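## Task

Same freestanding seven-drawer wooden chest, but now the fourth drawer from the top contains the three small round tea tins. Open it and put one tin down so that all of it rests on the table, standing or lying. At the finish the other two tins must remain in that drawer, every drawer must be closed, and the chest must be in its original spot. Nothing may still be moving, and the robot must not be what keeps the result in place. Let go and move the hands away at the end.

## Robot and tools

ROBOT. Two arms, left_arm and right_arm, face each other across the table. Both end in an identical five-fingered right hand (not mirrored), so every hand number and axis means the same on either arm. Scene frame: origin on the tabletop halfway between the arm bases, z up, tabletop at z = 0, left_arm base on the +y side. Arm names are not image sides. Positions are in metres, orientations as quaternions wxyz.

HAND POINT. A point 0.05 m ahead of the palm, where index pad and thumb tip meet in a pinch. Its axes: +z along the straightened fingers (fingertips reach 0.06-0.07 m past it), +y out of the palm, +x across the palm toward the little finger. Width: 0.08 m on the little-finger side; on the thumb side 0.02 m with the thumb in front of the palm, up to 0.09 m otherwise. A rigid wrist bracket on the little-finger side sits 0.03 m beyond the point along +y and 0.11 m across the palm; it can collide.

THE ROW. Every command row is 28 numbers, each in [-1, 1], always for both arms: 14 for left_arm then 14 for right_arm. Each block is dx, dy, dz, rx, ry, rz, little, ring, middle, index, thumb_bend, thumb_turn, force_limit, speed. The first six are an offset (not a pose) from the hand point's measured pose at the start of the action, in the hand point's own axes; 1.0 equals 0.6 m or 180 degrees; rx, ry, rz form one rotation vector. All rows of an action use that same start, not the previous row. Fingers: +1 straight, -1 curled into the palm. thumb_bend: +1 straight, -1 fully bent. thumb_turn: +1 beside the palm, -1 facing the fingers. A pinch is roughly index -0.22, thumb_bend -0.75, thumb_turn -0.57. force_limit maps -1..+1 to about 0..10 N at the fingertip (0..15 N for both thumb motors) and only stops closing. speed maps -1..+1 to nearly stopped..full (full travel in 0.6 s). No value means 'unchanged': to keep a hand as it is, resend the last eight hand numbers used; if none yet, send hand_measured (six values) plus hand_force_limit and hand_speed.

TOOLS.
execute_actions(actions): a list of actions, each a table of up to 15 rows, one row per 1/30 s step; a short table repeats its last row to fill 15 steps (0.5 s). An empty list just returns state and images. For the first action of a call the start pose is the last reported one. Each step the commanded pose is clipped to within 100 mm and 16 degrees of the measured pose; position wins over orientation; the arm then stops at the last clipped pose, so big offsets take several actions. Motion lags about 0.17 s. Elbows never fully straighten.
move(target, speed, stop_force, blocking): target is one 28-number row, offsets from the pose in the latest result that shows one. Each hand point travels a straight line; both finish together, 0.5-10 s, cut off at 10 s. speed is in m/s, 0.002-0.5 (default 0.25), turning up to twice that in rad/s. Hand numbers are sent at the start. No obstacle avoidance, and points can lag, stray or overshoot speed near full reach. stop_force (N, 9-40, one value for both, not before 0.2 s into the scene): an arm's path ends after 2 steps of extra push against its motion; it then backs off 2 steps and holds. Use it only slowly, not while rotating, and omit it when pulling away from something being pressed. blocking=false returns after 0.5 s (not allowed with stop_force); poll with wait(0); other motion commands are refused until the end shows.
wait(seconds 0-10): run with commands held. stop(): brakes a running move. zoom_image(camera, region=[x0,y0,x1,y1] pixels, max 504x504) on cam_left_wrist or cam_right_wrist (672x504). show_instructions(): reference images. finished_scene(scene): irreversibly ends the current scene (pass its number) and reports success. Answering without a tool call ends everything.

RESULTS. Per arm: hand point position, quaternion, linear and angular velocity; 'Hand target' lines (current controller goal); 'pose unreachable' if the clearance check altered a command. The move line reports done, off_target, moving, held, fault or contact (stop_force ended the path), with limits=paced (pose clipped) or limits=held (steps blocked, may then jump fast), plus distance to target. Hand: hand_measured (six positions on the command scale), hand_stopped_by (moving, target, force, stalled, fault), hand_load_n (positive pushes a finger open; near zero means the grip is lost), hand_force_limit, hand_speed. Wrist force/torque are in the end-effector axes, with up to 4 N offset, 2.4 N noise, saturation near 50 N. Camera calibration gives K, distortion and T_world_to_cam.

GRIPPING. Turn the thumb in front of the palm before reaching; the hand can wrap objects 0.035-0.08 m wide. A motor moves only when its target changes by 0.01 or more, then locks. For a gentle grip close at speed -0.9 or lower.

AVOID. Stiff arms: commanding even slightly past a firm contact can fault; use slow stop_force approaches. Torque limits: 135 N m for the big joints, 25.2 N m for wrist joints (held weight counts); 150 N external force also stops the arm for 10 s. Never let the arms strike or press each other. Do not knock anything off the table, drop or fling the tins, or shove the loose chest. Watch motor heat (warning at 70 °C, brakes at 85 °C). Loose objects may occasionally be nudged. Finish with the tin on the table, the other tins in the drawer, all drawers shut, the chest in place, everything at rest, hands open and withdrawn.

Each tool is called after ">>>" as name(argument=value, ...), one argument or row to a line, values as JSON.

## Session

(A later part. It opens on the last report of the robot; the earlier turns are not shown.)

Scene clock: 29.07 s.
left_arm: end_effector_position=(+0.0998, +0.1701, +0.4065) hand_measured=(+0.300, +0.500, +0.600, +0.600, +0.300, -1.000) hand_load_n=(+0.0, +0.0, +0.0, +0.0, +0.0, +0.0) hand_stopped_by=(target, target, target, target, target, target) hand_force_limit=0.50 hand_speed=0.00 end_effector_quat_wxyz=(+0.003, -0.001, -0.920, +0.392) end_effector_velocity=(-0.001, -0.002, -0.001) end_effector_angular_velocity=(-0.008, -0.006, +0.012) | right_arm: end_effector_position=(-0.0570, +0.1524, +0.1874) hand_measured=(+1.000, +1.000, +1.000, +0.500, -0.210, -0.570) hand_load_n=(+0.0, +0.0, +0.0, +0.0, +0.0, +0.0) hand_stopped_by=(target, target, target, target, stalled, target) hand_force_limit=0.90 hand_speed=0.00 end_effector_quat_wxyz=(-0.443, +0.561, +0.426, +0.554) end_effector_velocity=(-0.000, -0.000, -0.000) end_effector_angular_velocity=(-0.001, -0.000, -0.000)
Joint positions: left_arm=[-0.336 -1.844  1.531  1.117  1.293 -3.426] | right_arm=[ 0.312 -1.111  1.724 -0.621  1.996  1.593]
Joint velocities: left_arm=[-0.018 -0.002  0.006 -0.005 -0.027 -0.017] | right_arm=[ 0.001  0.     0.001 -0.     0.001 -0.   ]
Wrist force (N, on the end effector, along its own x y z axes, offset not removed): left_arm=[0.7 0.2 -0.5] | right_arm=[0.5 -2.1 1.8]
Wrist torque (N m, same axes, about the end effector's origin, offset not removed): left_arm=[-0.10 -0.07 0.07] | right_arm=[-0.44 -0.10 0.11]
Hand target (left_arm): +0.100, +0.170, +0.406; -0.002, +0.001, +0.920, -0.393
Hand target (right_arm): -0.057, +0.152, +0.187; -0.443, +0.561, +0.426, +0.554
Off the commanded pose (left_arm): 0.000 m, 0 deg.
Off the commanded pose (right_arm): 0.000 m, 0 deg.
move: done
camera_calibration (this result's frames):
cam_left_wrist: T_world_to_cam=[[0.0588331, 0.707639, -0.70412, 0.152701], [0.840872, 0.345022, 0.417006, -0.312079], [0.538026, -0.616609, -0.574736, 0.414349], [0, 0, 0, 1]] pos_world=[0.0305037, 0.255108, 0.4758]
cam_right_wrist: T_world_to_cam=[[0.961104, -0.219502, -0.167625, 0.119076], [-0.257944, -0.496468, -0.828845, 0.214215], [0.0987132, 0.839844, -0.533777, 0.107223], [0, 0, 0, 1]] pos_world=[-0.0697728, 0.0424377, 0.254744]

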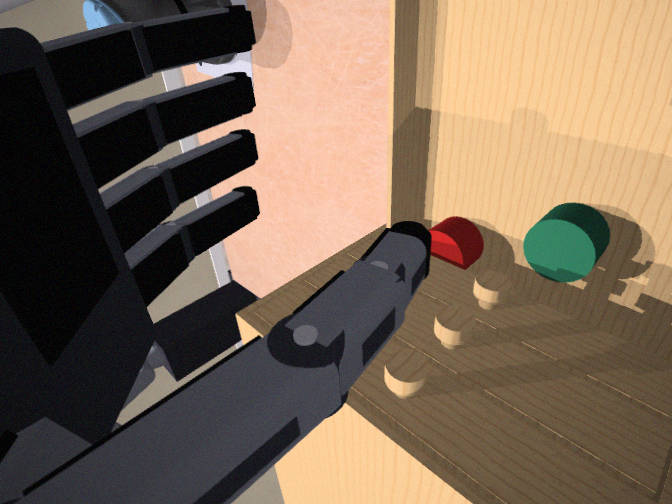

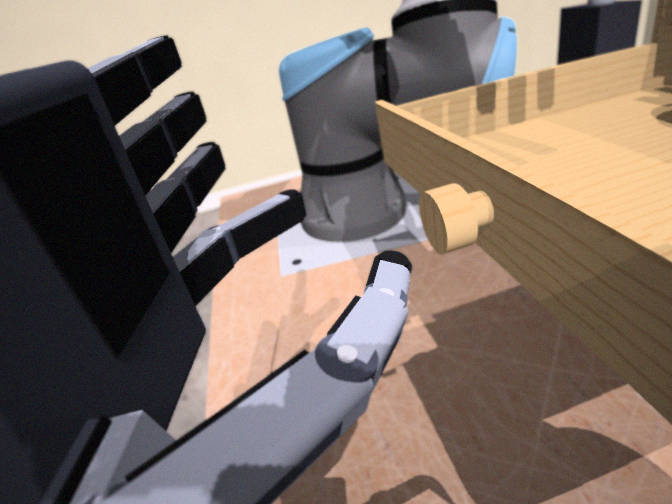

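>>> move(
  target=[0,0.236,0.24,0,0,0,0.8,0.8,0.8,0.8,0.3,-1,0.5,0, 0,0,-0.35,0,0,0,1,1,1,0.5,-0.2,-0.57,0.9,0],
  speed=0.15,
)

Scene clock: 31.57 s.
left_arm: end_effector_position=(+0.0990, +0.1646, +0.2049) hand_measured=(+0.800, +0.800, +0.800, +0.800, +0.300, -1.000) hand_load_n=(+0.0, +0.0, +0.0, +0.0, +0.0, +0.0) hand_stopped_by=(target, target, target, target, target, target) hand_force_limit=0.50 hand_speed=0.00 end_effector_quat_wxyz=(+0.003, -0.001, -0.920, +0.392) end_effector_velocity=(-0.000, -0.001, -0.002) end_effector_angular_velocity=(-0.002, +0.000, -0.000) | right_arm: end_effector_position=(-0.1082, -0.0509, +0.1862) hand_measured=(+1.000, +1.000, +1.000, +0.500, -0.210, -0.570) hand_load_n=(+0.0, +0.0, +0.0, +0.0, +0.0, +0.0) hand_stopped_by=(target, target, target, target, stalled, target) hand_force_limit=0.90 hand_speed=0.00 end_effector_quat_wxyz=(-0.443, +0.561, +0.426, +0.554) end_effector_velocity=(-0.001, -0.003, +0.000) end_effector_angular_velocity=(-0.001, -0.000, +0.001)
Joint positions: left_arm=[-0.329 -1.855  2.059  0.598  1.298 -3.42 ] | right_arm=[ 0.564 -1.397  2.137 -0.749  2.248  1.592]
Joint velocities: left_arm=[ 0.001  0.002  0.005 -0.009  0.001  0.001] | right_arm=[ 0.005 -0.003  0.003  0.001  0.004 -0.   ]
Wrist force (N, on the end effector, along its own x y z axes, offset not removed): left_arm=[1.5 -0.2 -0.1] | right_arm=[0.4 -2.7 3.4]
Wrist torque (N m, same axes, about the end effector's origin, offset not removed): left_arm=[-0.19 -0.17 0.34] | right_arm=[-0.63 -0.16 0.12]
Hand target (left_arm): +0.099, +0.165, +0.205; -0.003, +0.001, +0.920, -0.392
Hand target (right_arm): -0.108, -0.051, +0.186; -0.443, +0.561, +0.426, +0.554
Off the commanded pose (left_arm): 0.000 m, 0 deg.
Off the commanded pose (right_arm): 0.000 m, 0 deg.
move: done
camera_calibration (this result's frames):
cam_left_wrist: T_world_to_cam=[[0.058838, 0.707717, -0.704041, 0.01467], [0.840843, 0.345006, 0.417078, -0.225434], [0.538072, -0.616528, -0.57478, 0.295533], [0, 0, 0, 1]] pos_world=[0.0296731, 0.249598, 0.274218]
cam_right_wrist: T_world_to_cam=[[0.960978, -0.21953, -0.168312, 0.123601], [-0.258578, -0.496697, -0.82851, 0.0988437], [0.0982827, 0.839702, -0.53408, 0.282375], [0, 0, 0, 1]] pos_world=[-0.120971, -0.160881, 0.253507]

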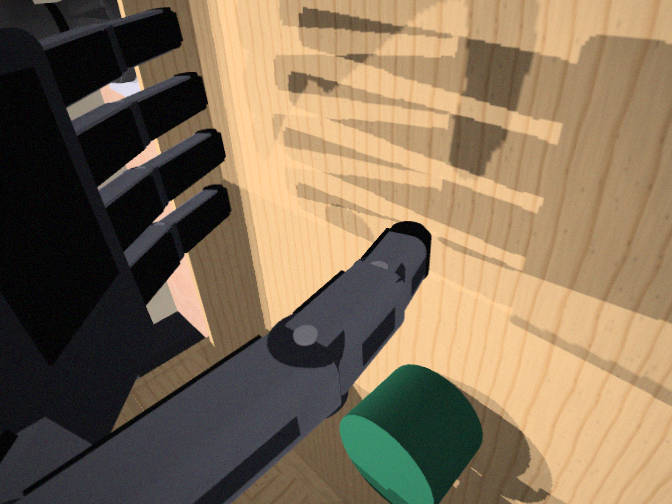

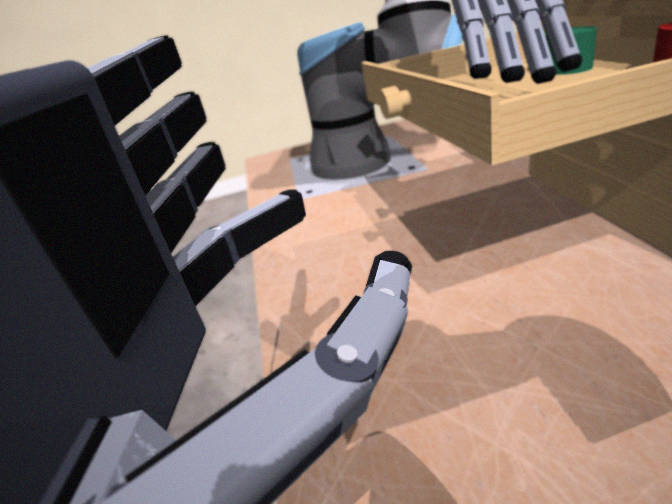

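>>> move(
  target=[0,0.035,-0.035,0,0,0,0.6,0.6,0.6,0.6,0.3,-1,0.5,0, 0,0,0,0,0,0,1,1,1,0.5,-0.2,-0.57,0.9,0],
  speed=0.05,
)

Scene clock: 32.80 s.
left_arm: end_effector_position=(+0.0992, +0.1939, +0.2043) hand_measured=(+0.600, +0.600, +0.600, +0.600, +0.300, -1.000) hand_load_n=(+0.0, +0.0, +0.0, +0.0, +0.0, +0.0) hand_stopped_by=(target, target, target, target, target, target) hand_force_limit=0.50 hand_speed=0.00 end_effector_quat_wxyz=(+0.003, -0.001, -0.920, +0.392) end_effector_velocity=(-0.000, +0.003, +0.000) end_effector_angular_velocity=(-0.001, -0.001, +0.001) | right_arm: end_effector_position=(-0.1083, -0.0509, +0.1862) hand_measured=(+1.000, +1.000, +1.000, +0.500, -0.210, -0.570) hand_load_n=(+0.0, +0.0, +0.0, +0.0, +0.0, +0.0) hand_stopped_by=(target, target, target, target, stalled, target) hand_force_limit=0.90 hand_speed=0.00 end_effector_quat_wxyz=(-0.443, +0.561, +0.426, +0.554) end_effector_velocity=(+0.000, +0.000, -0.000) end_effector_angular_velocity=(+0.000, +0.001, +0.000)
Joint positions: left_arm=[-0.397 -1.947  2.123  0.642  1.251 -3.472] | right_arm=[ 0.564 -1.397  2.137 -0.749  2.248  1.592]
Joint velocities: left_arm=[-0.012 -0.01   0.006  0.006 -0.01  -0.009] | right_arm=[-0.     0.     0.001 -0.001 -0.     0.001]
Wrist force (N, on the end effector, along its own x y z axes, offset not removed): left_arm=[-0.7 -0.7 -1.2] | right_arm=[-0.4 -0.9 2.1]
Wrist torque (N m, same axes, about the end effector's origin, offset not removed): left_arm=[-0.21 0.29 0.03] | right_arm=[-0.39 0.01 0.16]
Hand target (left_arm): +0.099, +0.194, +0.204; -0.003, +0.001, +0.920, -0.392
Hand target (right_arm): -0.108, -0.051, +0.186; -0.443, +0.561, +0.426, +0.554
Off the commanded pose (left_arm): 0.000 m, 0 deg.
Off the commanded pose (right_arm): 0.000 m, 0 deg.
move: done
camera_calibration (this result's frames):
cam_left_wrist: T_world_to_cam=[[0.058712, 0.707791, -0.703978, -0.00657079], [0.841008, 0.344859, 0.416867, -0.235406], [0.537828, -0.616526, -0.57501, 0.313237], [0, 0, 0, 1]] pos_world=[0.0298966, 0.278952, 0.273622]
cam_right_wrist: T_world_to_cam=[[0.96098, -0.219515, -0.168316, 0.123611], [-0.25857, -0.496665, -0.828532, 0.0988588], [0.0982785, 0.839724, -0.534046, 0.282374], [0, 0, 0, 1]] pos_world=[-0.120977, -0.160882, 0.253514]

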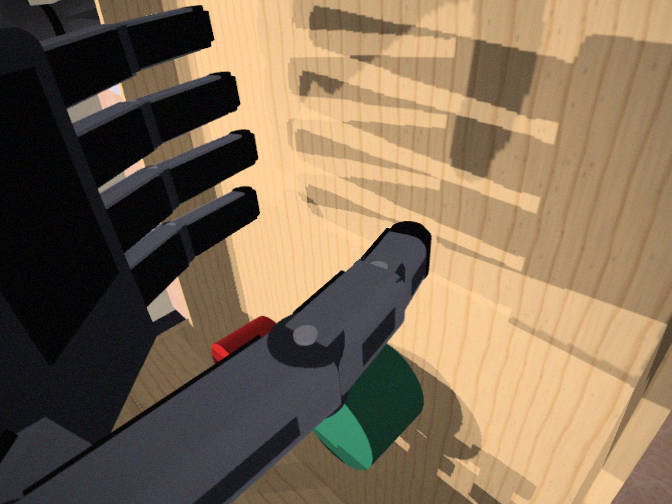

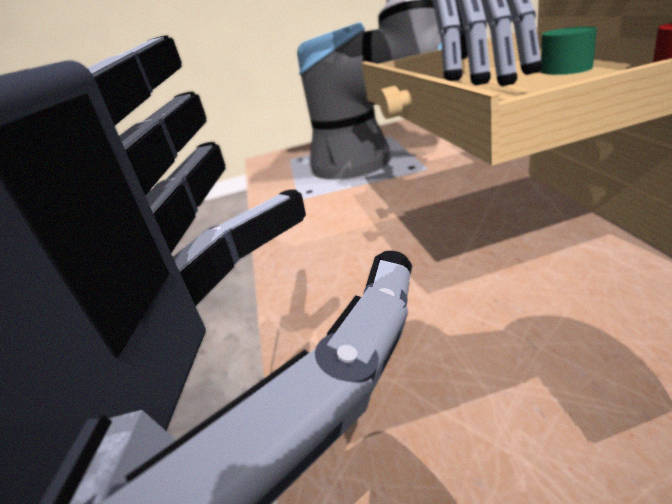

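>>> move(
  target=[0,0.015,0.015,0,0,0,0.6,0.6,0.6,0.6,0.3,-1,0.5,0, 0,0,0,0,0,0,1,1,1,0.5,-0.2,-0.57,0.9,0],
  speed=0.02,
  stop_force=9,
)

>>> move(
  target=[0.11,0,0,0,0,0,0.6,0.6,0.6,0.6,0.3,-1,0.5,0, 0,0,0,0,0,0,1,1,1,0.5,-0.2,-0.57,0.9,0],
  speed=0.03,
  stop_force=15,
)

Scene clock: 33.97 s.
left_arm: end_effector_position=(+0.0991, +0.1937, +0.1918) hand_measured=(+0.600, +0.600, +0.600, +0.600, +0.300, -1.000) hand_load_n=(+0.0, +0.0, +0.0, +0.0, +0.0, +0.0) hand_stopped_by=(target, target, target, target, target, target) hand_force_limit=0.50 hand_speed=0.00 end_effector_quat_wxyz=(+0.003, -0.001, -0.920, +0.392) end_effector_velocity=(-0.000, -0.000, -0.002) end_effector_angular_velocity=(-0.001, +0.002, -0.001) | right_arm: end_effector_position=(-0.1082, -0.0509, +0.1862) hand_measured=(+1.000, +1.000, +1.000, +0.500, -0.210, -0.570) hand_load_n=(+0.0, +0.0, +0.0, +0.0, +0.0, +0.0) hand_stopped_by=(target, target, target, target, stalled, target) hand_force_limit=0.90 hand_speed=0.00 end_effector_quat_wxyz=(-0.443, +0.561, +0.426, +0.554) end_effector_velocity=(-0.000, -0.000, -0.000) end_effector_angular_velocity=(-0.001, -0.001, +0.000)
Joint positions: left_arm=[-0.396 -1.94   2.15   0.607  1.251 -3.472] | right_arm=[ 0.564 -1.397  2.137 -0.749  2.248  1.592]
Joint velocities: left_arm=[ 0.001  0.     0.005 -0.007  0.002  0.   ] | right_arm=[ 0.     0.     0.001  0.     0.    -0.   ]
Wrist force (N, on the end effector, along its own x y z axes, offset not removed): left_arm=[-1.5 -1.1 1.0] | right_arm=[1.2 -2.0 1.8]
Wrist torque (N m, same axes, about the end effector's origin, offset not removed): left_arm=[-0.27 0.20 0.12] | right_arm=[-0.44 -0.21 0.14]
Hand target (left_arm): +0.099, +0.194, +0.192; -0.003, +0.001, +0.920, -0.392
Hand target (right_arm): -0.108, -0.051, +0.186; -0.443, +0.561, +0.426, +0.554
Off the commanded pose (left_arm): 0.000 m, 0 deg.
Off the commanded pose (right_arm): 0.000 m, 0 deg.
move: done
camera_calibration (this result's frames):
cam_left_wrist: T_world_to_cam=[[0.0587129, 0.707805, -0.703964, -0.0151793], [0.841, 0.344859, 0.416883, -0.230101], [0.53784, -0.61651, -0.575016, 0.305973], [0, 0, 0, 1]] pos_world=[0.0298411, 0.278732, 0.261179]
cam_right_wrist: T_world_to_cam=[[0.960979, -0.219523, -0.168314, 0.123607], [-0.258573, -0.496667, -0.82853, 0.0988591], [0.0982853, 0.839721, -0.534049, 0.282371], [0, 0, 0, 1]] pos_world=[-0.120974, -0.160879, 0.253512]

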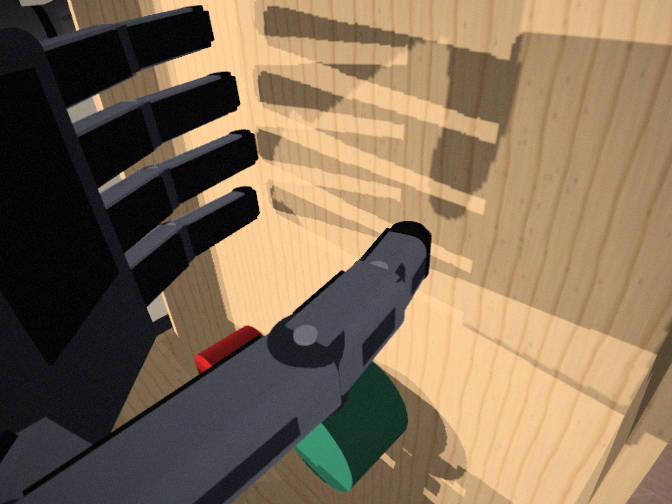

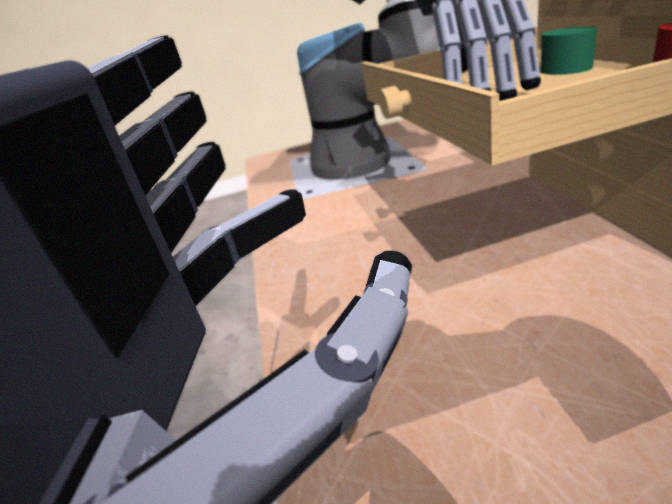

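Scene clock: 36.43 s.
left_arm: end_effector_position=(+0.0447, +0.1940, +0.1919) hand_measured=(+0.600, +0.600, +0.600, +0.600, +0.300, -1.000) hand_load_n=(+0.0, +0.0, +0.0, +0.0, +0.0, +0.0) hand_stopped_by=(target, target, target, target, target, target) hand_force_limit=0.50 hand_speed=0.00 end_effector_quat_wxyz=(+0.004, -0.001, -0.920, +0.392) end_effector_velocity=(+0.003, +0.000, +0.000) end_effector_angular_velocity=(+0.001, -0.001, +0.000) | right_arm: end_effector_position=(-0.1082, -0.0509, +0.1862) hand_measured=(+1.000, +1.000, +1.000, +0.500, -0.210, -0.570) hand_load_n=(+0.0, +0.0, +0.0, +0.0, +0.0, +0.0) hand_stopped_by=(target, target, target, target, stalled, target) hand_force_limit=0.90 hand_speed=0.00 end_effector_quat_wxyz=(-0.443, +0.561, +0.426, +0.554) end_effector_velocity=(+0.000, -0.000, -0.000) end_effector_angular_velocity=(-0.001, -0.001, -0.000)
Joint positions: left_arm=[-0.688 -1.94   2.17   0.686  1.063 -3.714] | right_arm=[ 0.564 -1.397  2.137 -0.749  2.248  1.592]
Joint velocities: left_arm=[ 0.013 -0.001 -0.001 -0.002  0.007  0.011] | right_arm=[-0.     0.     0.001  0.    -0.    -0.   ]
Wrist force (N, on the end effector, along its own x y z axes, offset not removed): left_arm=[-0.5 -0.8 0.5] | right_arm=[-1.6 -1.9 1.4]
Wrist torque (N m, same axes, about the end effector's origin, offset not removed): left_arm=[-0.26 0.05 0.07] | right_arm=[-0.39 0.18 0.07]
Hand target (left_arm): +0.045, +0.194, +0.192; -0.004, +0.001, +0.920, -0.392
Hand target (right_arm): -0.108, -0.051, +0.186; -0.443, +0.561, +0.426, +0.554
Off the commanded pose (left_arm): 0.012 m, 0 deg.
Off the commanded pose (right_arm): 0.000 m, 0 deg.
move: contact (left_arm)
camera_calibration (this result's frames):
cam_left_wrist: T_world_to_cam=[[0.0585357, 0.708232, -0.703549, -0.0122887], [0.841653, 0.343977, 0.416293, -0.184198], [0.536836, -0.616512, -0.575951, 0.335731], [0, 0, 0, 1]] pos_world=[-0.0244824, 0.279045, 0.261399]
cam_right_wrist: T_world_to_cam=[[0.960979, -0.219523, -0.168314, 0.123607], [-0.258573, -0.496666, -0.82853, 0.0988593], [0.0982853, 0.839722, -0.534048, 0.282371], [0, 0, 0, 1]] pos_world=[-0.120974, -0.160879, 0.253512]

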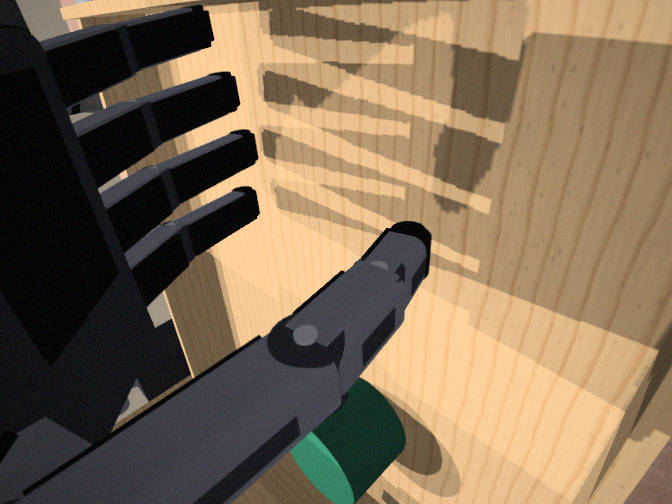

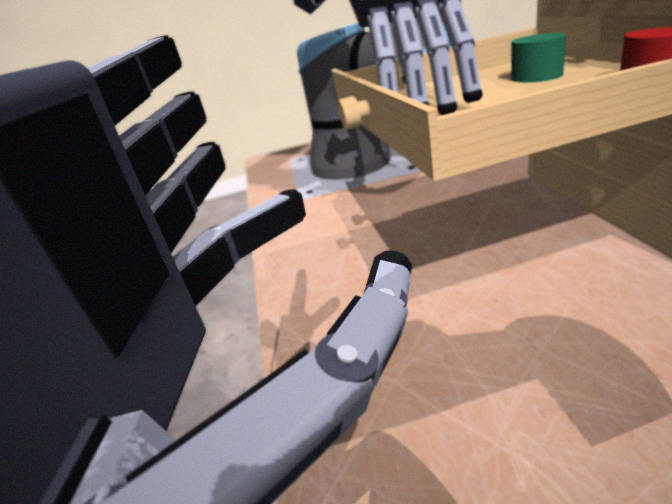

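>>> move(
  target=[-0.14,-0.062,-0.1,0,0,0,0.3,0.5,0.6,0.6,0.3,-1,0.5,0, 0,0,0,0,0,0,1,1,1,0.5,-0.2,-0.57,0.9,0],
  speed=0.08,
)

Scene clock: 38.50 s.
left_arm: end_effector_position=(+0.1290, +0.2108, +0.2600) hand_measured=(+0.300, +0.500, +0.600, +0.600, +0.300, -1.000) hand_load_n=(+0.0, +0.0, +0.0, +0.0, +0.0, +0.0) hand_stopped_by=(target, target, target, target, target, target) hand_force_limit=0.50 hand_speed=0.00 end_effector_quat_wxyz=(+0.003, -0.001, -0.920, +0.392) end_effector_velocity=(+0.002, +0.000, +0.001) end_effector_angular_velocity=(+0.002, +0.003, -0.003) | right_arm: end_effector_position=(-0.1082, -0.0509, +0.1862) hand_measured=(+1.000, +1.000, +1.000, +0.500, -0.210, -0.570) hand_load_n=(+0.0, +0.0, +0.0, +0.0, +0.0, +0.0) hand_stopped_by=(target, target, target, target, stalled, target) hand_force_limit=0.90 hand_speed=0.00 end_effector_quat_wxyz=(-0.443, +0.561, +0.426, +0.554) end_effector_velocity=(+0.000, -0.000, -0.000) end_effector_angular_velocity=(-0.001, -0.000, -0.000)
Joint positions: left_arm=[-0.259 -1.989  1.999  0.78   1.347 -3.368] | right_arm=[ 0.564 -1.397  2.137 -0.749  2.248  1.592]
Joint velocities: left_arm=[ 0.018  0.004 -0.007  0.001  0.017  0.013] | right_arm=[-0.    -0.     0.     0.001  0.     0.   ]
Wrist force (N, on the end effector, along its own x y z axes, offset not removed): left_arm=[0.7 -0.5 1.6] | right_arm=[-0.6 -1.2 2.6]
Wrist torque (N m, same axes, about the end effector's origin, offset not removed): left_arm=[-0.31 -0.07 0.16] | right_arm=[-0.29 0.03 0.14]
Hand target (left_arm): +0.129, +0.211, +0.260; -0.003, +0.001, +0.920, -0.392
Hand target (right_arm): -0.108, -0.051, +0.186; -0.443, +0.561, +0.426, +0.554
Off the commanded pose (left_arm): 0.000 m, 0 deg.
Off the commanded pose (right_arm): 0.000 m, 0 deg.
move: done
camera_calibration (this result's frames):
cam_left_wrist: T_world_to_cam=[[0.05929, 0.707798, -0.703922, 0.0188468], [0.840913, 0.34457, 0.417296, -0.289554], [0.537912, -0.616679, -0.574767, 0.339625], [0, 0, 0, 1]] pos_world=[0.0596844, 0.295871, 0.329302]
cam_right_wrist: T_world_to_cam=[[0.960979, -0.219523, -0.168314, 0.123607], [-0.258573, -0.496667, -0.82853, 0.0988591], [0.0982851, 0.839721, -0.534049, 0.282371], [0, 0, 0, 1]] pos_world=[-0.120974, -0.160879, 0.253512]

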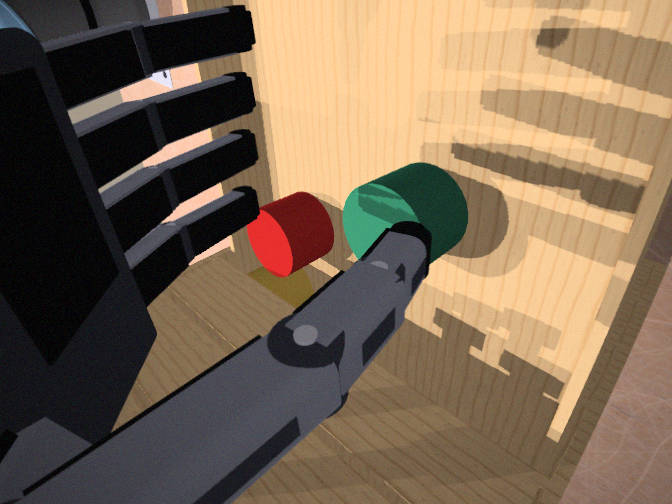

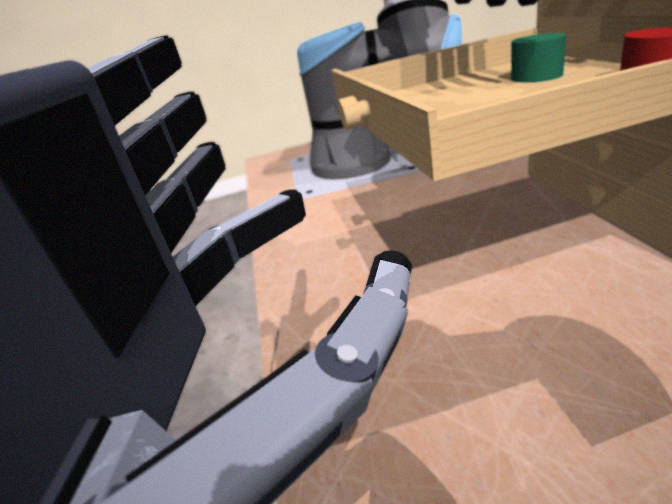

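>>> move(
  target=[-0.037,0.033,0.059,0,0,0,0.3,0.5,0.6,0.6,0.3,-1,0.5,0, 0,0,0,0,0,0,1,1,1,0.5,-0.2,-0.57,0.9,0],
  speed=0.03,
  stop_force=9,
)

Scene clock: 40.63 s.
left_arm: end_effector_position=(+0.1508, +0.1991, +0.2214) hand_measured=(+0.300, +0.500, +0.600, +0.600, +0.300, -1.000) hand_load_n=(+0.0, +0.0, +0.0, +0.0, +0.0, +0.0) hand_stopped_by=(target, target, target, target, target, target) hand_force_limit=0.50 hand_speed=0.00 end_effector_quat_wxyz=(+0.003, -0.001, -0.920, +0.392) end_effector_velocity=(+0.001, -0.001, -0.002) end_effector_angular_velocity=(-0.001, +0.001, -0.001) | right_arm: end_effector_position=(-0.1082, -0.0509, +0.1862) hand_measured=(+1.000, +1.000, +1.000, +0.500, -0.210, -0.570) hand_load_n=(+0.0, +0.0, +0.0, +0.0, +0.0, +0.0) hand_stopped_by=(target, target, target, target, stalled, target) hand_force_limit=0.90 hand_speed=0.00 end_effector_quat_wxyz=(-0.443, +0.561, +0.426, +0.554) end_effector_velocity=(+0.000, +0.000, +0.000) end_effector_angular_velocity=(+0.000, +0.000, -0.000)
Joint positions: left_arm=[-0.111 -1.918  2.052  0.637  1.452 -3.262] | right_arm=[ 0.564 -1.397  2.137 -0.749  2.248  1.592]
Joint velocities: left_arm=[ 0.01   0.005  0.002 -0.009  0.009  0.007] | right_arm=[ 0. -0. -0. -0.  0. -0.]
Wrist force (N, on the end effector, along its own x y z axes, offset not removed): left_arm=[-0.2 -0.7 -0.4] | right_arm=[-0.5 -1.2 4.3]
Wrist torque (N m, same axes, about the end effector's origin, offset not removed): left_arm=[-0.27 0.08 0.12] | right_arm=[-0.52 -0.02 0.05]
Hand target (left_arm): +0.151, +0.199, +0.221; -0.003, +0.001, +0.920, -0.392
Hand target (right_arm): -0.108, -0.051, +0.186; -0.443, +0.561, +0.426, +0.554
Off the commanded pose (left_arm): 0.000 m, 0 deg.
Off the commanded pose (right_arm): 0.000 m, 0 deg.
move: done
camera_calibration (this result's frames):
cam_left_wrist: T_world_to_cam=[[0.0595747, 0.707788, -0.703908, -0.00130097], [0.840667, 0.344665, 0.417714, -0.287852], [0.538266, -0.616638, -0.574481, 0.298295], [0, 0, 0, 1]] pos_world=[0.0815034, 0.284073, 0.290689]
cam_right_wrist: T_world_to_cam=[[0.960979, -0.219523, -0.168314, 0.123607], [-0.258573, -0.496667, -0.82853, 0.0988591], [0.0982853, 0.839721, -0.534049, 0.282371], [0, 0, 0, 1]] pos_world=[-0.120974, -0.160879, 0.253512]

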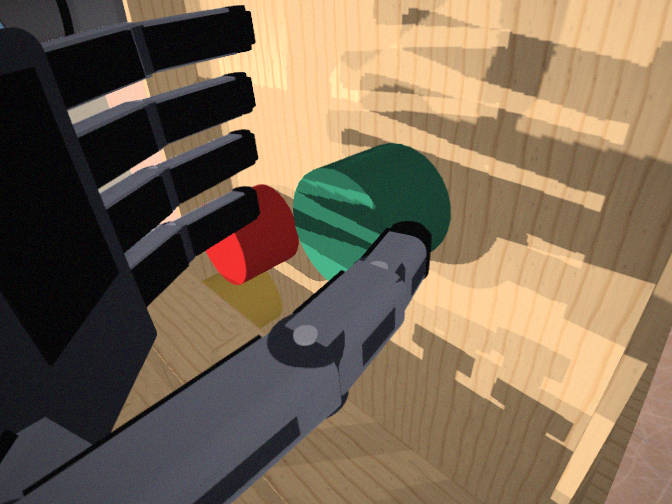

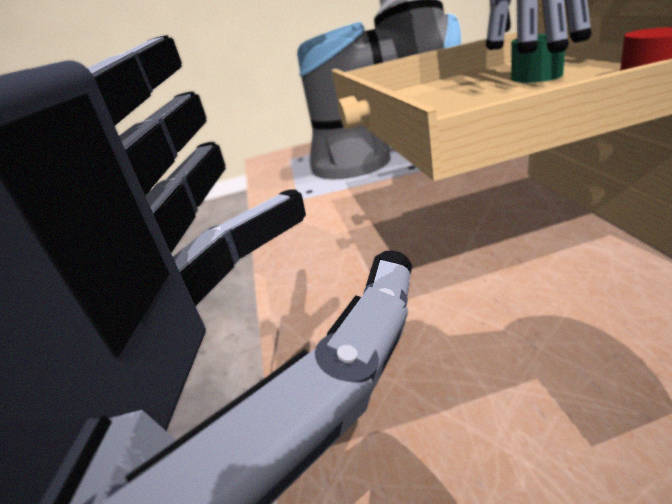

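>>> move(
  target=[0,0.034,0.024,0,0,0,0.3,0.5,0.6,0.6,0.3,-1,0.5,0, 0,0,0,0,0,0,1,1,1,0.5,-0.2,-0.57,0.9,0],
  speed=0.012,
  stop_force=9,
)

Scene clock: 51.53 s.
left_arm: end_effector_position=(+0.1508, +0.2028, +0.1971) hand_measured=(+0.300, +0.500, +0.600, +0.600, +0.300, -1.000) hand_load_n=(+0.0, +0.0, +0.0, +0.0, +0.0, +0.0) hand_stopped_by=(target, target, target, target, target, target) hand_force_limit=0.50 hand_speed=0.00 end_effector_quat_wxyz=(+0.003, -0.001, -0.920, +0.392) end_effector_velocity=(+0.000, +0.001, -0.003) end_effector_angular_velocity=(+0.001, -0.001, +0.000) | right_arm: end_effector_position=(-0.1082, -0.0509, +0.1862) hand_measured=(+1.000, +1.000, +1.000, +0.500, -0.210, -0.570) hand_load_n=(+0.0, +0.0, +0.0, +0.0, +0.0, +0.0) hand_stopped_by=(target, target, target, target, stalled, target) hand_force_limit=0.90 hand_speed=0.00 end_effector_quat_wxyz=(-0.443, +0.561, +0.426, +0.554) end_effector_velocity=(-0.000, +0.000, +0.000) end_effector_angular_velocity=(-0.000, -0.000, +0.001)
Joint positions: left_arm=[-0.115 -1.918  2.115  0.575  1.449 -3.265] | right_arm=[ 0.564 -1.397  2.137 -0.749  2.248  1.592]
Joint velocities: left_arm=[-0.001  0.     0.007 -0.006 -0.001 -0.   ] | right_arm=[ 0.    -0.    -0.     0.001 -0.001 -0.   ]
Wrist force (N, on the end effector, along its own x y z axes, offset not removed): left_arm=[0.8 -2.8 -1.0] | right_arm=[-0.3 -2.2 3.7]
Wrist torque (N m, same axes, about the end effector's origin, offset not removed): left_arm=[-0.65 -0.08 0.08] | right_arm=[-0.63 -0.10 0.13]
Hand target (left_arm): +0.151, +0.203, +0.197; -0.003, +0.001, +0.920, -0.392
Hand target (right_arm): -0.108, -0.051, +0.186; -0.443, +0.561, +0.426, +0.554
Off the commanded pose (left_arm): 0.000 m, 0 deg.
Off the commanded pose (right_arm): 0.000 m, 0 deg.
move: done
camera_calibration (this result's frames):
cam_left_wrist: T_world_to_cam=[[0.0595473, 0.707705, -0.703994, -0.0210378], [0.840686, 0.344712, 0.417638, -0.278918], [0.538239, -0.616707, -0.574431, 0.286657], [0, 0, 0, 1]] pos_world=[0.0814452, 0.287818, 0.266341]
cam_right_wrist: T_world_to_cam=[[0.960979, -0.219523, -0.168314, 0.123607], [-0.258572, -0.496667, -0.82853, 0.0988591], [0.0982852, 0.839721, -0.534049, 0.282371], [0, 0, 0, 1]] pos_world=[-0.120974, -0.160879, 0.253512]

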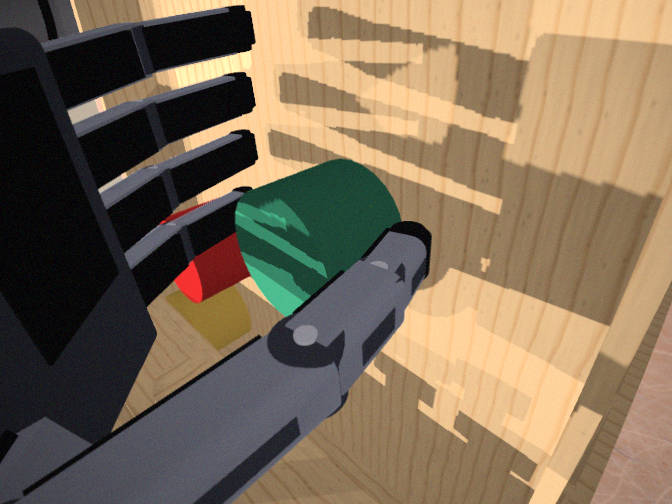

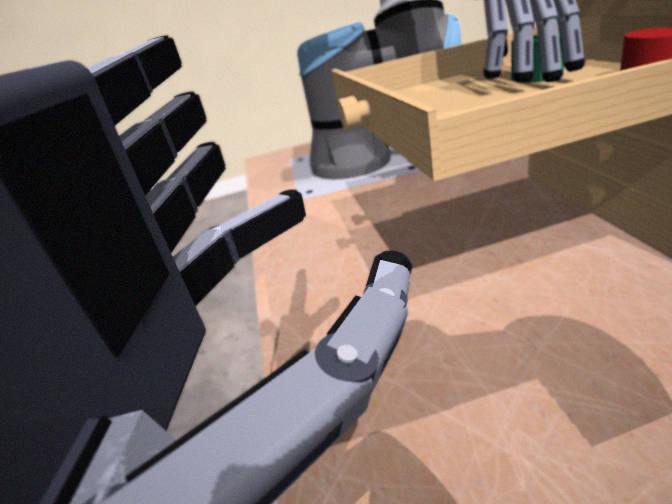

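>>> execute_actions(
  actions=[
    [[0,0,0,0,0,0,0.3,-0.3,-0.4,-0.4,-0.4,-1,0.5,-0.7, 0,0,0,0,0,0,1,1,1,0.5,-0.2,-0.57,0.9,0]],
    [[0,0,0,0,0,0,0.3,-0.3,-0.4,-0.4,-0.4,-1,0.5,-0.7, 0,0,0,0,0,0,1,1,1,0.5,-0.2,-0.57,0.9,0]],
    [[0,0,0,0,0,0,0.3,-0.3,-0.4,-0.4,-0.4,-1,0.5,-0.7, 0,0,0,0,0,0,1,1,1,0.5,-0.2,-0.57,0.9,0]],
    [[0,0,0,0,0,0,0.3,-0.3,-0.4,-0.4,-0.4,-1,0.5,-0.7, 0,0,0,0,0,0,1,1,1,0.5,-0.2,-0.57,0.9,0]],
    [[0,0,0,0,0,0,0.3,-0.3,-0.4,-0.4,-0.4,-1,0.5,-0.7, 0,0,0,0,0,0,1,1,1,0.5,-0.2,-0.57,0.9,0]],
  ],
)

>>> move(
  target=[0.05,-0.09,-0.09,0,0,0,0.3,-0.3,-0.4,-0.4,-0.4,-1,0.5,-0.7, 0,0,0,0,0,0,1,1,1,0.5,-0.2,-0.57,0.9,0],
  speed=0.05,
)

Scene clock: 54.40 s.
left_arm: end_effector_position=(+0.1508, +0.2028, +0.1970) hand_measured=(+0.300, -0.300, +0.154, +0.222, +0.036, -1.000) hand_load_n=(+0.0, +0.0, +7.0, +7.5, +11.5, +0.0) hand_stopped_by=(target, target, force, force, force, target) hand_force_limit=0.50 hand_speed=-0.70 end_effector_quat_wxyz=(+0.003, -0.001, -0.920, +0.392) end_effector_velocity=(+0.000, +0.000, +0.000) end_effector_angular_velocity=(-0.001, -0.000, +0.001) | right_arm: end_effector_position=(-0.1082, -0.0509, +0.1862) hand_measured=(+1.000, +1.000, +1.000, +0.500, -0.210, -0.570) hand_load_n=(+0.0, +0.0, +0.0, +0.0, +0.0, +0.0) hand_stopped_by=(target, target, target, target, stalled, target) hand_force_limit=0.90 hand_speed=0.00 end_effector_quat_wxyz=(-0.443, +0.561, +0.426, +0.554) end_effector_velocity=(+0.000, -0.001, -0.001) end_effector_angular_velocity=(-0.002, -0.001, -0.000)
Joint positions: left_arm=[-0.115 -1.918  2.115  0.575  1.449 -3.265] | right_arm=[ 0.564 -1.397  2.137 -0.749  2.248  1.592]
Joint velocities: left_arm=[-0.    -0.001  0.001 -0.001 -0.001 -0.   ] | right_arm=[-0.    -0.     0.002  0.001  0.    -0.   ]
Wrist force (N, on the end effector, along its own x y z axes, offset not removed): left_arm=[0.7 -0.5 -2.2] | right_arm=[-0.4 -2.0 2.6]
Wrist torque (N m, same axes, about the end effector's origin, offset not removed): left_arm=[-0.06 0.07 0.17] | right_arm=[-0.53 -0.05 0.19]
Hand target (left_arm): +0.151, +0.203, +0.197; -0.003, +0.001, +0.920, -0.392
Hand target (right_arm): -0.108, -0.051, +0.186; -0.443, +0.561, +0.426, +0.554
Off the commanded pose (left_arm): 0.000 m, 0 deg.
Off the commanded pose (right_arm): 0.000 m, 0 deg.
camera_calibration (this result's frames):
cam_left_wrist: T_world_to_cam=[[0.0595638, 0.707777, -0.70392, -0.0210896], [0.840674, 0.344671, 0.417695, -0.27889], [0.538256, -0.616647, -0.57448, 0.286631], [0, 0, 0, 1]] pos_world=[0.0814313, 0.287802, 0.266309]
cam_right_wrist: T_world_to_cam=[[0.960979, -0.219523, -0.168314, 0.123607], [-0.258572, -0.496667, -0.82853, 0.0988591], [0.0982853, 0.839721, -0.534049, 0.282371], [0, 0, 0, 1]] pos_world=[-0.120974, -0.160879, 0.253512]

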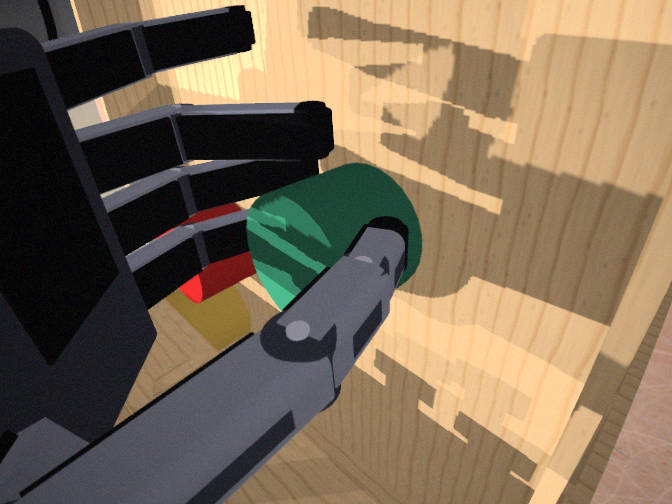

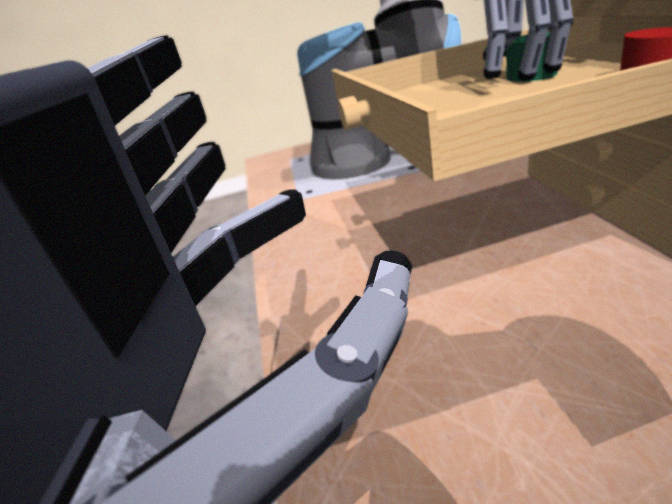

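Scene clock: 56.47 s.
left_arm: end_effector_position=(+0.1211, +0.2044, +0.2731) hand_measured=(+0.300, -0.300, +0.154, +0.222, +0.036, -1.000) hand_load_n=(+0.0, +0.0, +6.5, +7.5, +11.5, +0.0) hand_stopped_by=(target, target, force, force, force, target) hand_force_limit=0.50 hand_speed=-0.70 end_effector_quat_wxyz=(+0.003, -0.001, -0.920, +0.392) end_effector_velocity=(-0.001, +0.000, +0.002) end_effector_angular_velocity=(+0.001, -0.001, +0.001) | right_arm: end_effector_position=(-0.1082, -0.0509, +0.1862) hand_measured=(+1.000, +1.000, +1.000, +0.500, -0.210, -0.570) hand_load_n=(+0.0, +0.0, +0.0, +0.0, +0.0, +0.0) hand_stopped_by=(target, target, target, target, stalled, target) hand_force_limit=0.90 hand_speed=0.00 end_effector_quat_wxyz=(-0.443, +0.561, +0.426, +0.554) end_effector_velocity=(-0.000, -0.000, -0.000) end_effector_angular_velocity=(-0.000, -0.000, +0.000)
Joint positions: left_arm=[-0.294 -1.978  1.96   0.813  1.322 -3.394] | right_arm=[ 0.564 -1.397  2.137 -0.749  2.248  1.592]
Joint velocities: left_arm=[-0.009 -0.001 -0.005  0.009 -0.007 -0.007] | right_arm=[-0.  0.  0.  0. -0.  0.]
Wrist force (N, on the end effector, along its own x y z axes, offset not removed): left_arm=[-0.5 -0.3 1.1] | right_arm=[-0.5 -2.2 1.3]
Wrist torque (N m, same axes, about the end effector's origin, offset not removed): left_arm=[-0.35 0.04 0.12] | right_arm=[-0.41 0.02 0.11]
Hand target (left_arm): +0.121, +0.204, +0.273; -0.003, +0.001, +0.920, -0.392
Hand target (right_arm): -0.108, -0.051, +0.186; -0.443, +0.561, +0.426, +0.554
Off the commanded pose (left_arm): 0.000 m, 0 deg.
Off the commanded pose (right_arm): 0.000 m, 0 deg.
move: done
camera_calibration (this result's frames):
cam_left_wrist: T_world_to_cam=[[0.0592287, 0.707772, -0.703954, 0.0331735], [0.840977, 0.344554, 0.41718, -0.286204], [0.537819, -0.616718, -0.574813, 0.347459], [0, 0, 0, 1]] pos_world=[0.051856, 0.289418, 0.342475]
cam_right_wrist: T_world_to_cam=[[0.960979, -0.219523, -0.168314, 0.123607], [-0.258572, -0.496667, -0.82853, 0.098859], [0.0982852, 0.839721, -0.534049, 0.282371], [0, 0, 0, 1]] pos_world=[-0.120974, -0.160879, 0.253512]

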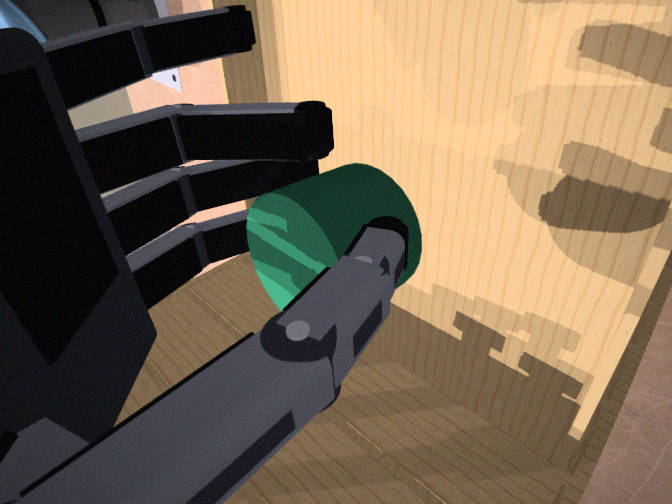

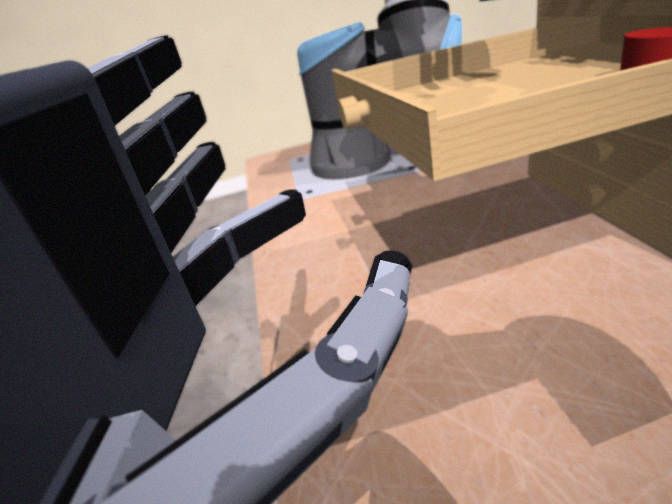

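>>> move(
  target=[0,-0.085,-0.085,0,0,0,0.3,-0.3,-0.4,-0.4,-0.4,-1,0.5,-0.7, 0,-0.065,0.35,0,0,0,1,1,1,-0.22,-0.75,-0.57,0.3,0],
  speed=0.15,
)

Scene clock: 58.67 s.
left_arm: end_effector_position=(+0.1214, +0.2058, +0.3452) hand_measured=(+0.300, -0.300, +0.154, +0.222, +0.036, -1.000) hand_load_n=(+0.0, +0.0, +6.5, +7.5, +11.5, +0.0) hand_stopped_by=(target, target, force, force, force, target) hand_force_limit=0.50 hand_speed=-0.70 end_effector_quat_wxyz=(+0.003, -0.001, -0.920, +0.392) end_effector_velocity=(-0.000, -0.000, +0.000) end_effector_angular_velocity=(+0.002, -0.001, -0.000) | right_arm: end_effector_position=(-0.0947, +0.1619, +0.1883) hand_measured=(+1.000, +1.000, +1.000, -0.220, -0.748, -0.570) hand_load_n=(+0.0, +0.0, +0.0, +1.5, +1.5, +0.0) hand_stopped_by=(target, target, target, target, target, target) hand_force_limit=0.30 hand_speed=0.00 end_effector_quat_wxyz=(-0.443, +0.561, +0.426, +0.554) end_effector_velocity=(-0.000, +0.003, -0.000) end_effector_angular_velocity=(-0.002, -0.000, +0.001)
Joint positions: left_arm=[-0.295 -1.963  1.766  0.992  1.321 -3.395] | right_arm=[ 0.378 -1.061  1.641 -0.588  2.062  1.593]
Joint velocities: left_arm=[-0.     0.002 -0.002  0.002  0.     0.   ] | right_arm=[-0.001  0.005 -0.009  0.005 -0.002  0.   ]
Wrist force (N, on the end effector, along its own x y z axes, offset not removed): left_arm=[1.5 0.1 -0.1] | right_arm=[-0.6 -2.8 2.7]
Wrist torque (N m, same axes, about the end effector's origin, offset not removed): left_arm=[-0.21 -0.09 0.22] | right_arm=[-0.61 -0.01 0.00]
Hand target (left_arm): +0.121, +0.206, +0.345; -0.003, +0.001, +0.920, -0.392
Hand target (right_arm): -0.095, +0.162, +0.188; -0.443, +0.561, +0.426, +0.554
Off the commanded pose (left_arm): 0.000 m, 0 deg.
Off the commanded pose (right_arm): 0.000 m, 0 deg.
move: done
camera_calibration (this result's frames):
cam_left_wrist: T_world_to_cam=[[0.0592282, 0.707758, -0.703968, 0.0828984], [0.840978, 0.344562, 0.417173, -0.316968], [0.537818, -0.61673, -0.574801, 0.389548], [0, 0, 0, 1]] pos_world=[0.0521473, 0.290789, 0.414501]
cam_right_wrist: T_world_to_cam=[[0.961091, -0.219413, -0.167815, 0.157586], [-0.258056, -0.496446, -0.828823, 0.209896], [0.0985436, 0.83988, -0.533751, 0.10342], [0, 0, 0, 1]] pos_world=[-0.107481, 0.0519181, 0.255613]

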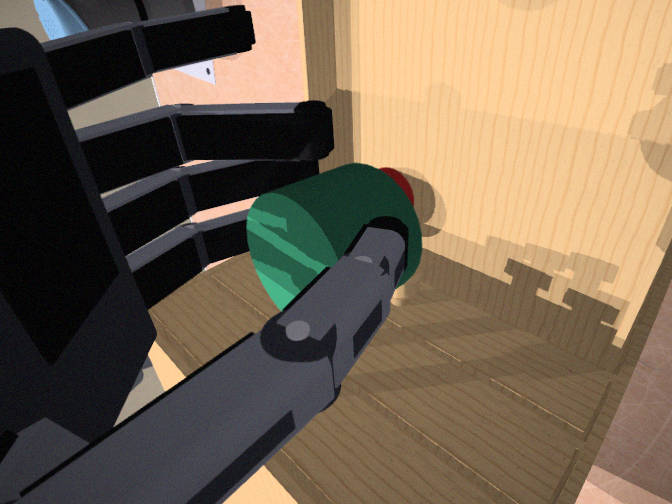

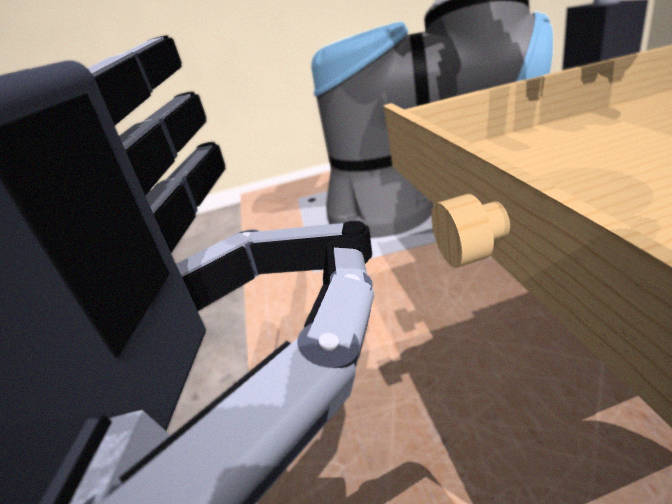

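>>> move(
  target=[0,0,0,0,0,0,0.3,-0.3,-0.4,-0.4,-0.4,-1,0.5,-0.7, -0.005,0.503,0.115,0,0,0,1,1,1,-0.22,-0.75,-0.57,0.3,0],
  speed=0.05,
  stop_force=12,
)

Scene clock: 60.53 s.
left_arm: end_effector_position=(+0.1214, +0.2058, +0.3452) hand_measured=(+0.300, -0.300, +0.154, +0.222, +0.036, -1.000) hand_load_n=(+0.0, +0.0, +6.5, +7.5, +11.5, +0.0) hand_stopped_by=(target, target, force, force, force, target) hand_force_limit=0.50 hand_speed=-0.70 end_effector_quat_wxyz=(+0.003, -0.001, -0.920, +0.392) end_effector_velocity=(-0.000, -0.000, -0.000) end_effector_angular_velocity=(+0.001, -0.000, +0.000) | right_arm: end_effector_position=(-0.0436, +0.1610, +0.1868) hand_measured=(+1.000, +1.000, +1.000, -0.220, -0.748, -0.570) hand_load_n=(+0.0, +0.0, +0.0, +1.5, +1.5, +0.0) hand_stopped_by=(target, target, target, target, target, target) hand_force_limit=0.30 hand_speed=0.00 end_effector_quat_wxyz=(-0.443, +0.561, +0.426, +0.554) end_effector_velocity=(-0.002, -0.000, -0.001) end_effector_angular_velocity=(-0.002, -0.001, +0.001)
Joint positions: left_arm=[-0.295 -1.963  1.766  0.992  1.321 -3.395] | right_arm=[ 0.283 -1.105  1.717 -0.619  1.968  1.593]
Joint velocities: left_arm=[ 0.     0.001  0.    -0.    -0.    -0.   ] | right_arm=[ 0.005  0.002 -0.002  0.002  0.004 -0.   ]
Wrist force (N, on the end effector, along its own x y z axes, offset not removed): left_arm=[0.1 1.0 1.5] | right_arm=[-0.2 -1.0 2.3]
Wrist torque (N m, same axes, about the end effector's origin, offset not removed): left_arm=[-0.19 0.06 0.14] | right_arm=[-0.24 -0.06 0.14]
Hand target (left_arm): +0.121, +0.206, +0.345; -0.003, +0.001, +0.920, -0.392
Hand target (right_arm): -0.044, +0.161, +0.187; -0.443, +0.561, +0.426, +0.554
Off the commanded pose (left_arm): 0.000 m, 0 deg.
Off the commanded pose (right_arm): 0.258 m, 0 deg.
move: contact (right_arm)
camera_calibration (this result's frames):
cam_left_wrist: T_world_to_cam=[[0.0592332, 0.707785, -0.70394, 0.0828806], [0.840973, 0.344549, 0.417194, -0.316964], [0.537826, -0.616706, -0.574819, 0.389541], [0, 0, 0, 1]] pos_world=[0.0521432, 0.29078, 0.414494]
cam_right_wrist: T_world_to_cam=[[0.961033, -0.219823, -0.167611, 0.108044], [-0.258096, -0.496369, -0.828857, 0.221335], [0.0990049, 0.839819, -0.533763, 0.0983924], [0, 0, 0, 1]] pos_world=[-0.0564498, 0.0509825, 0.254082]

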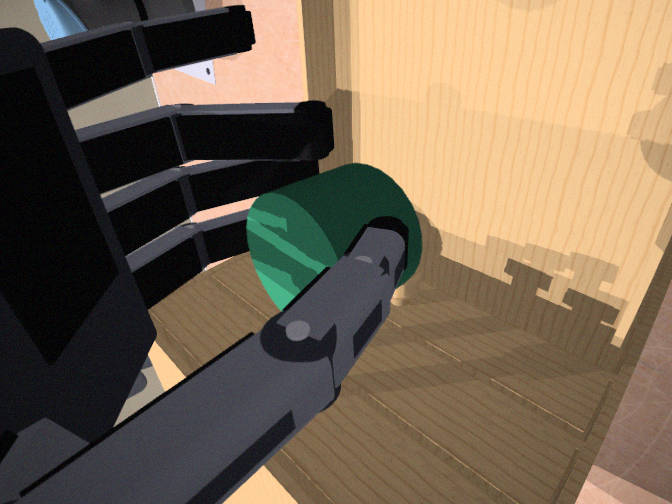

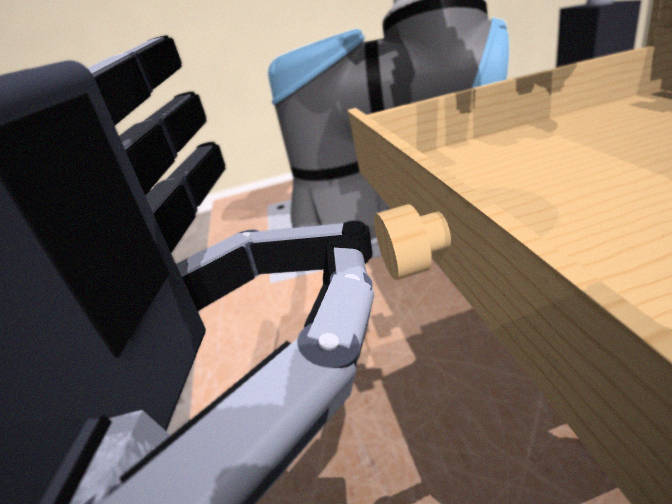

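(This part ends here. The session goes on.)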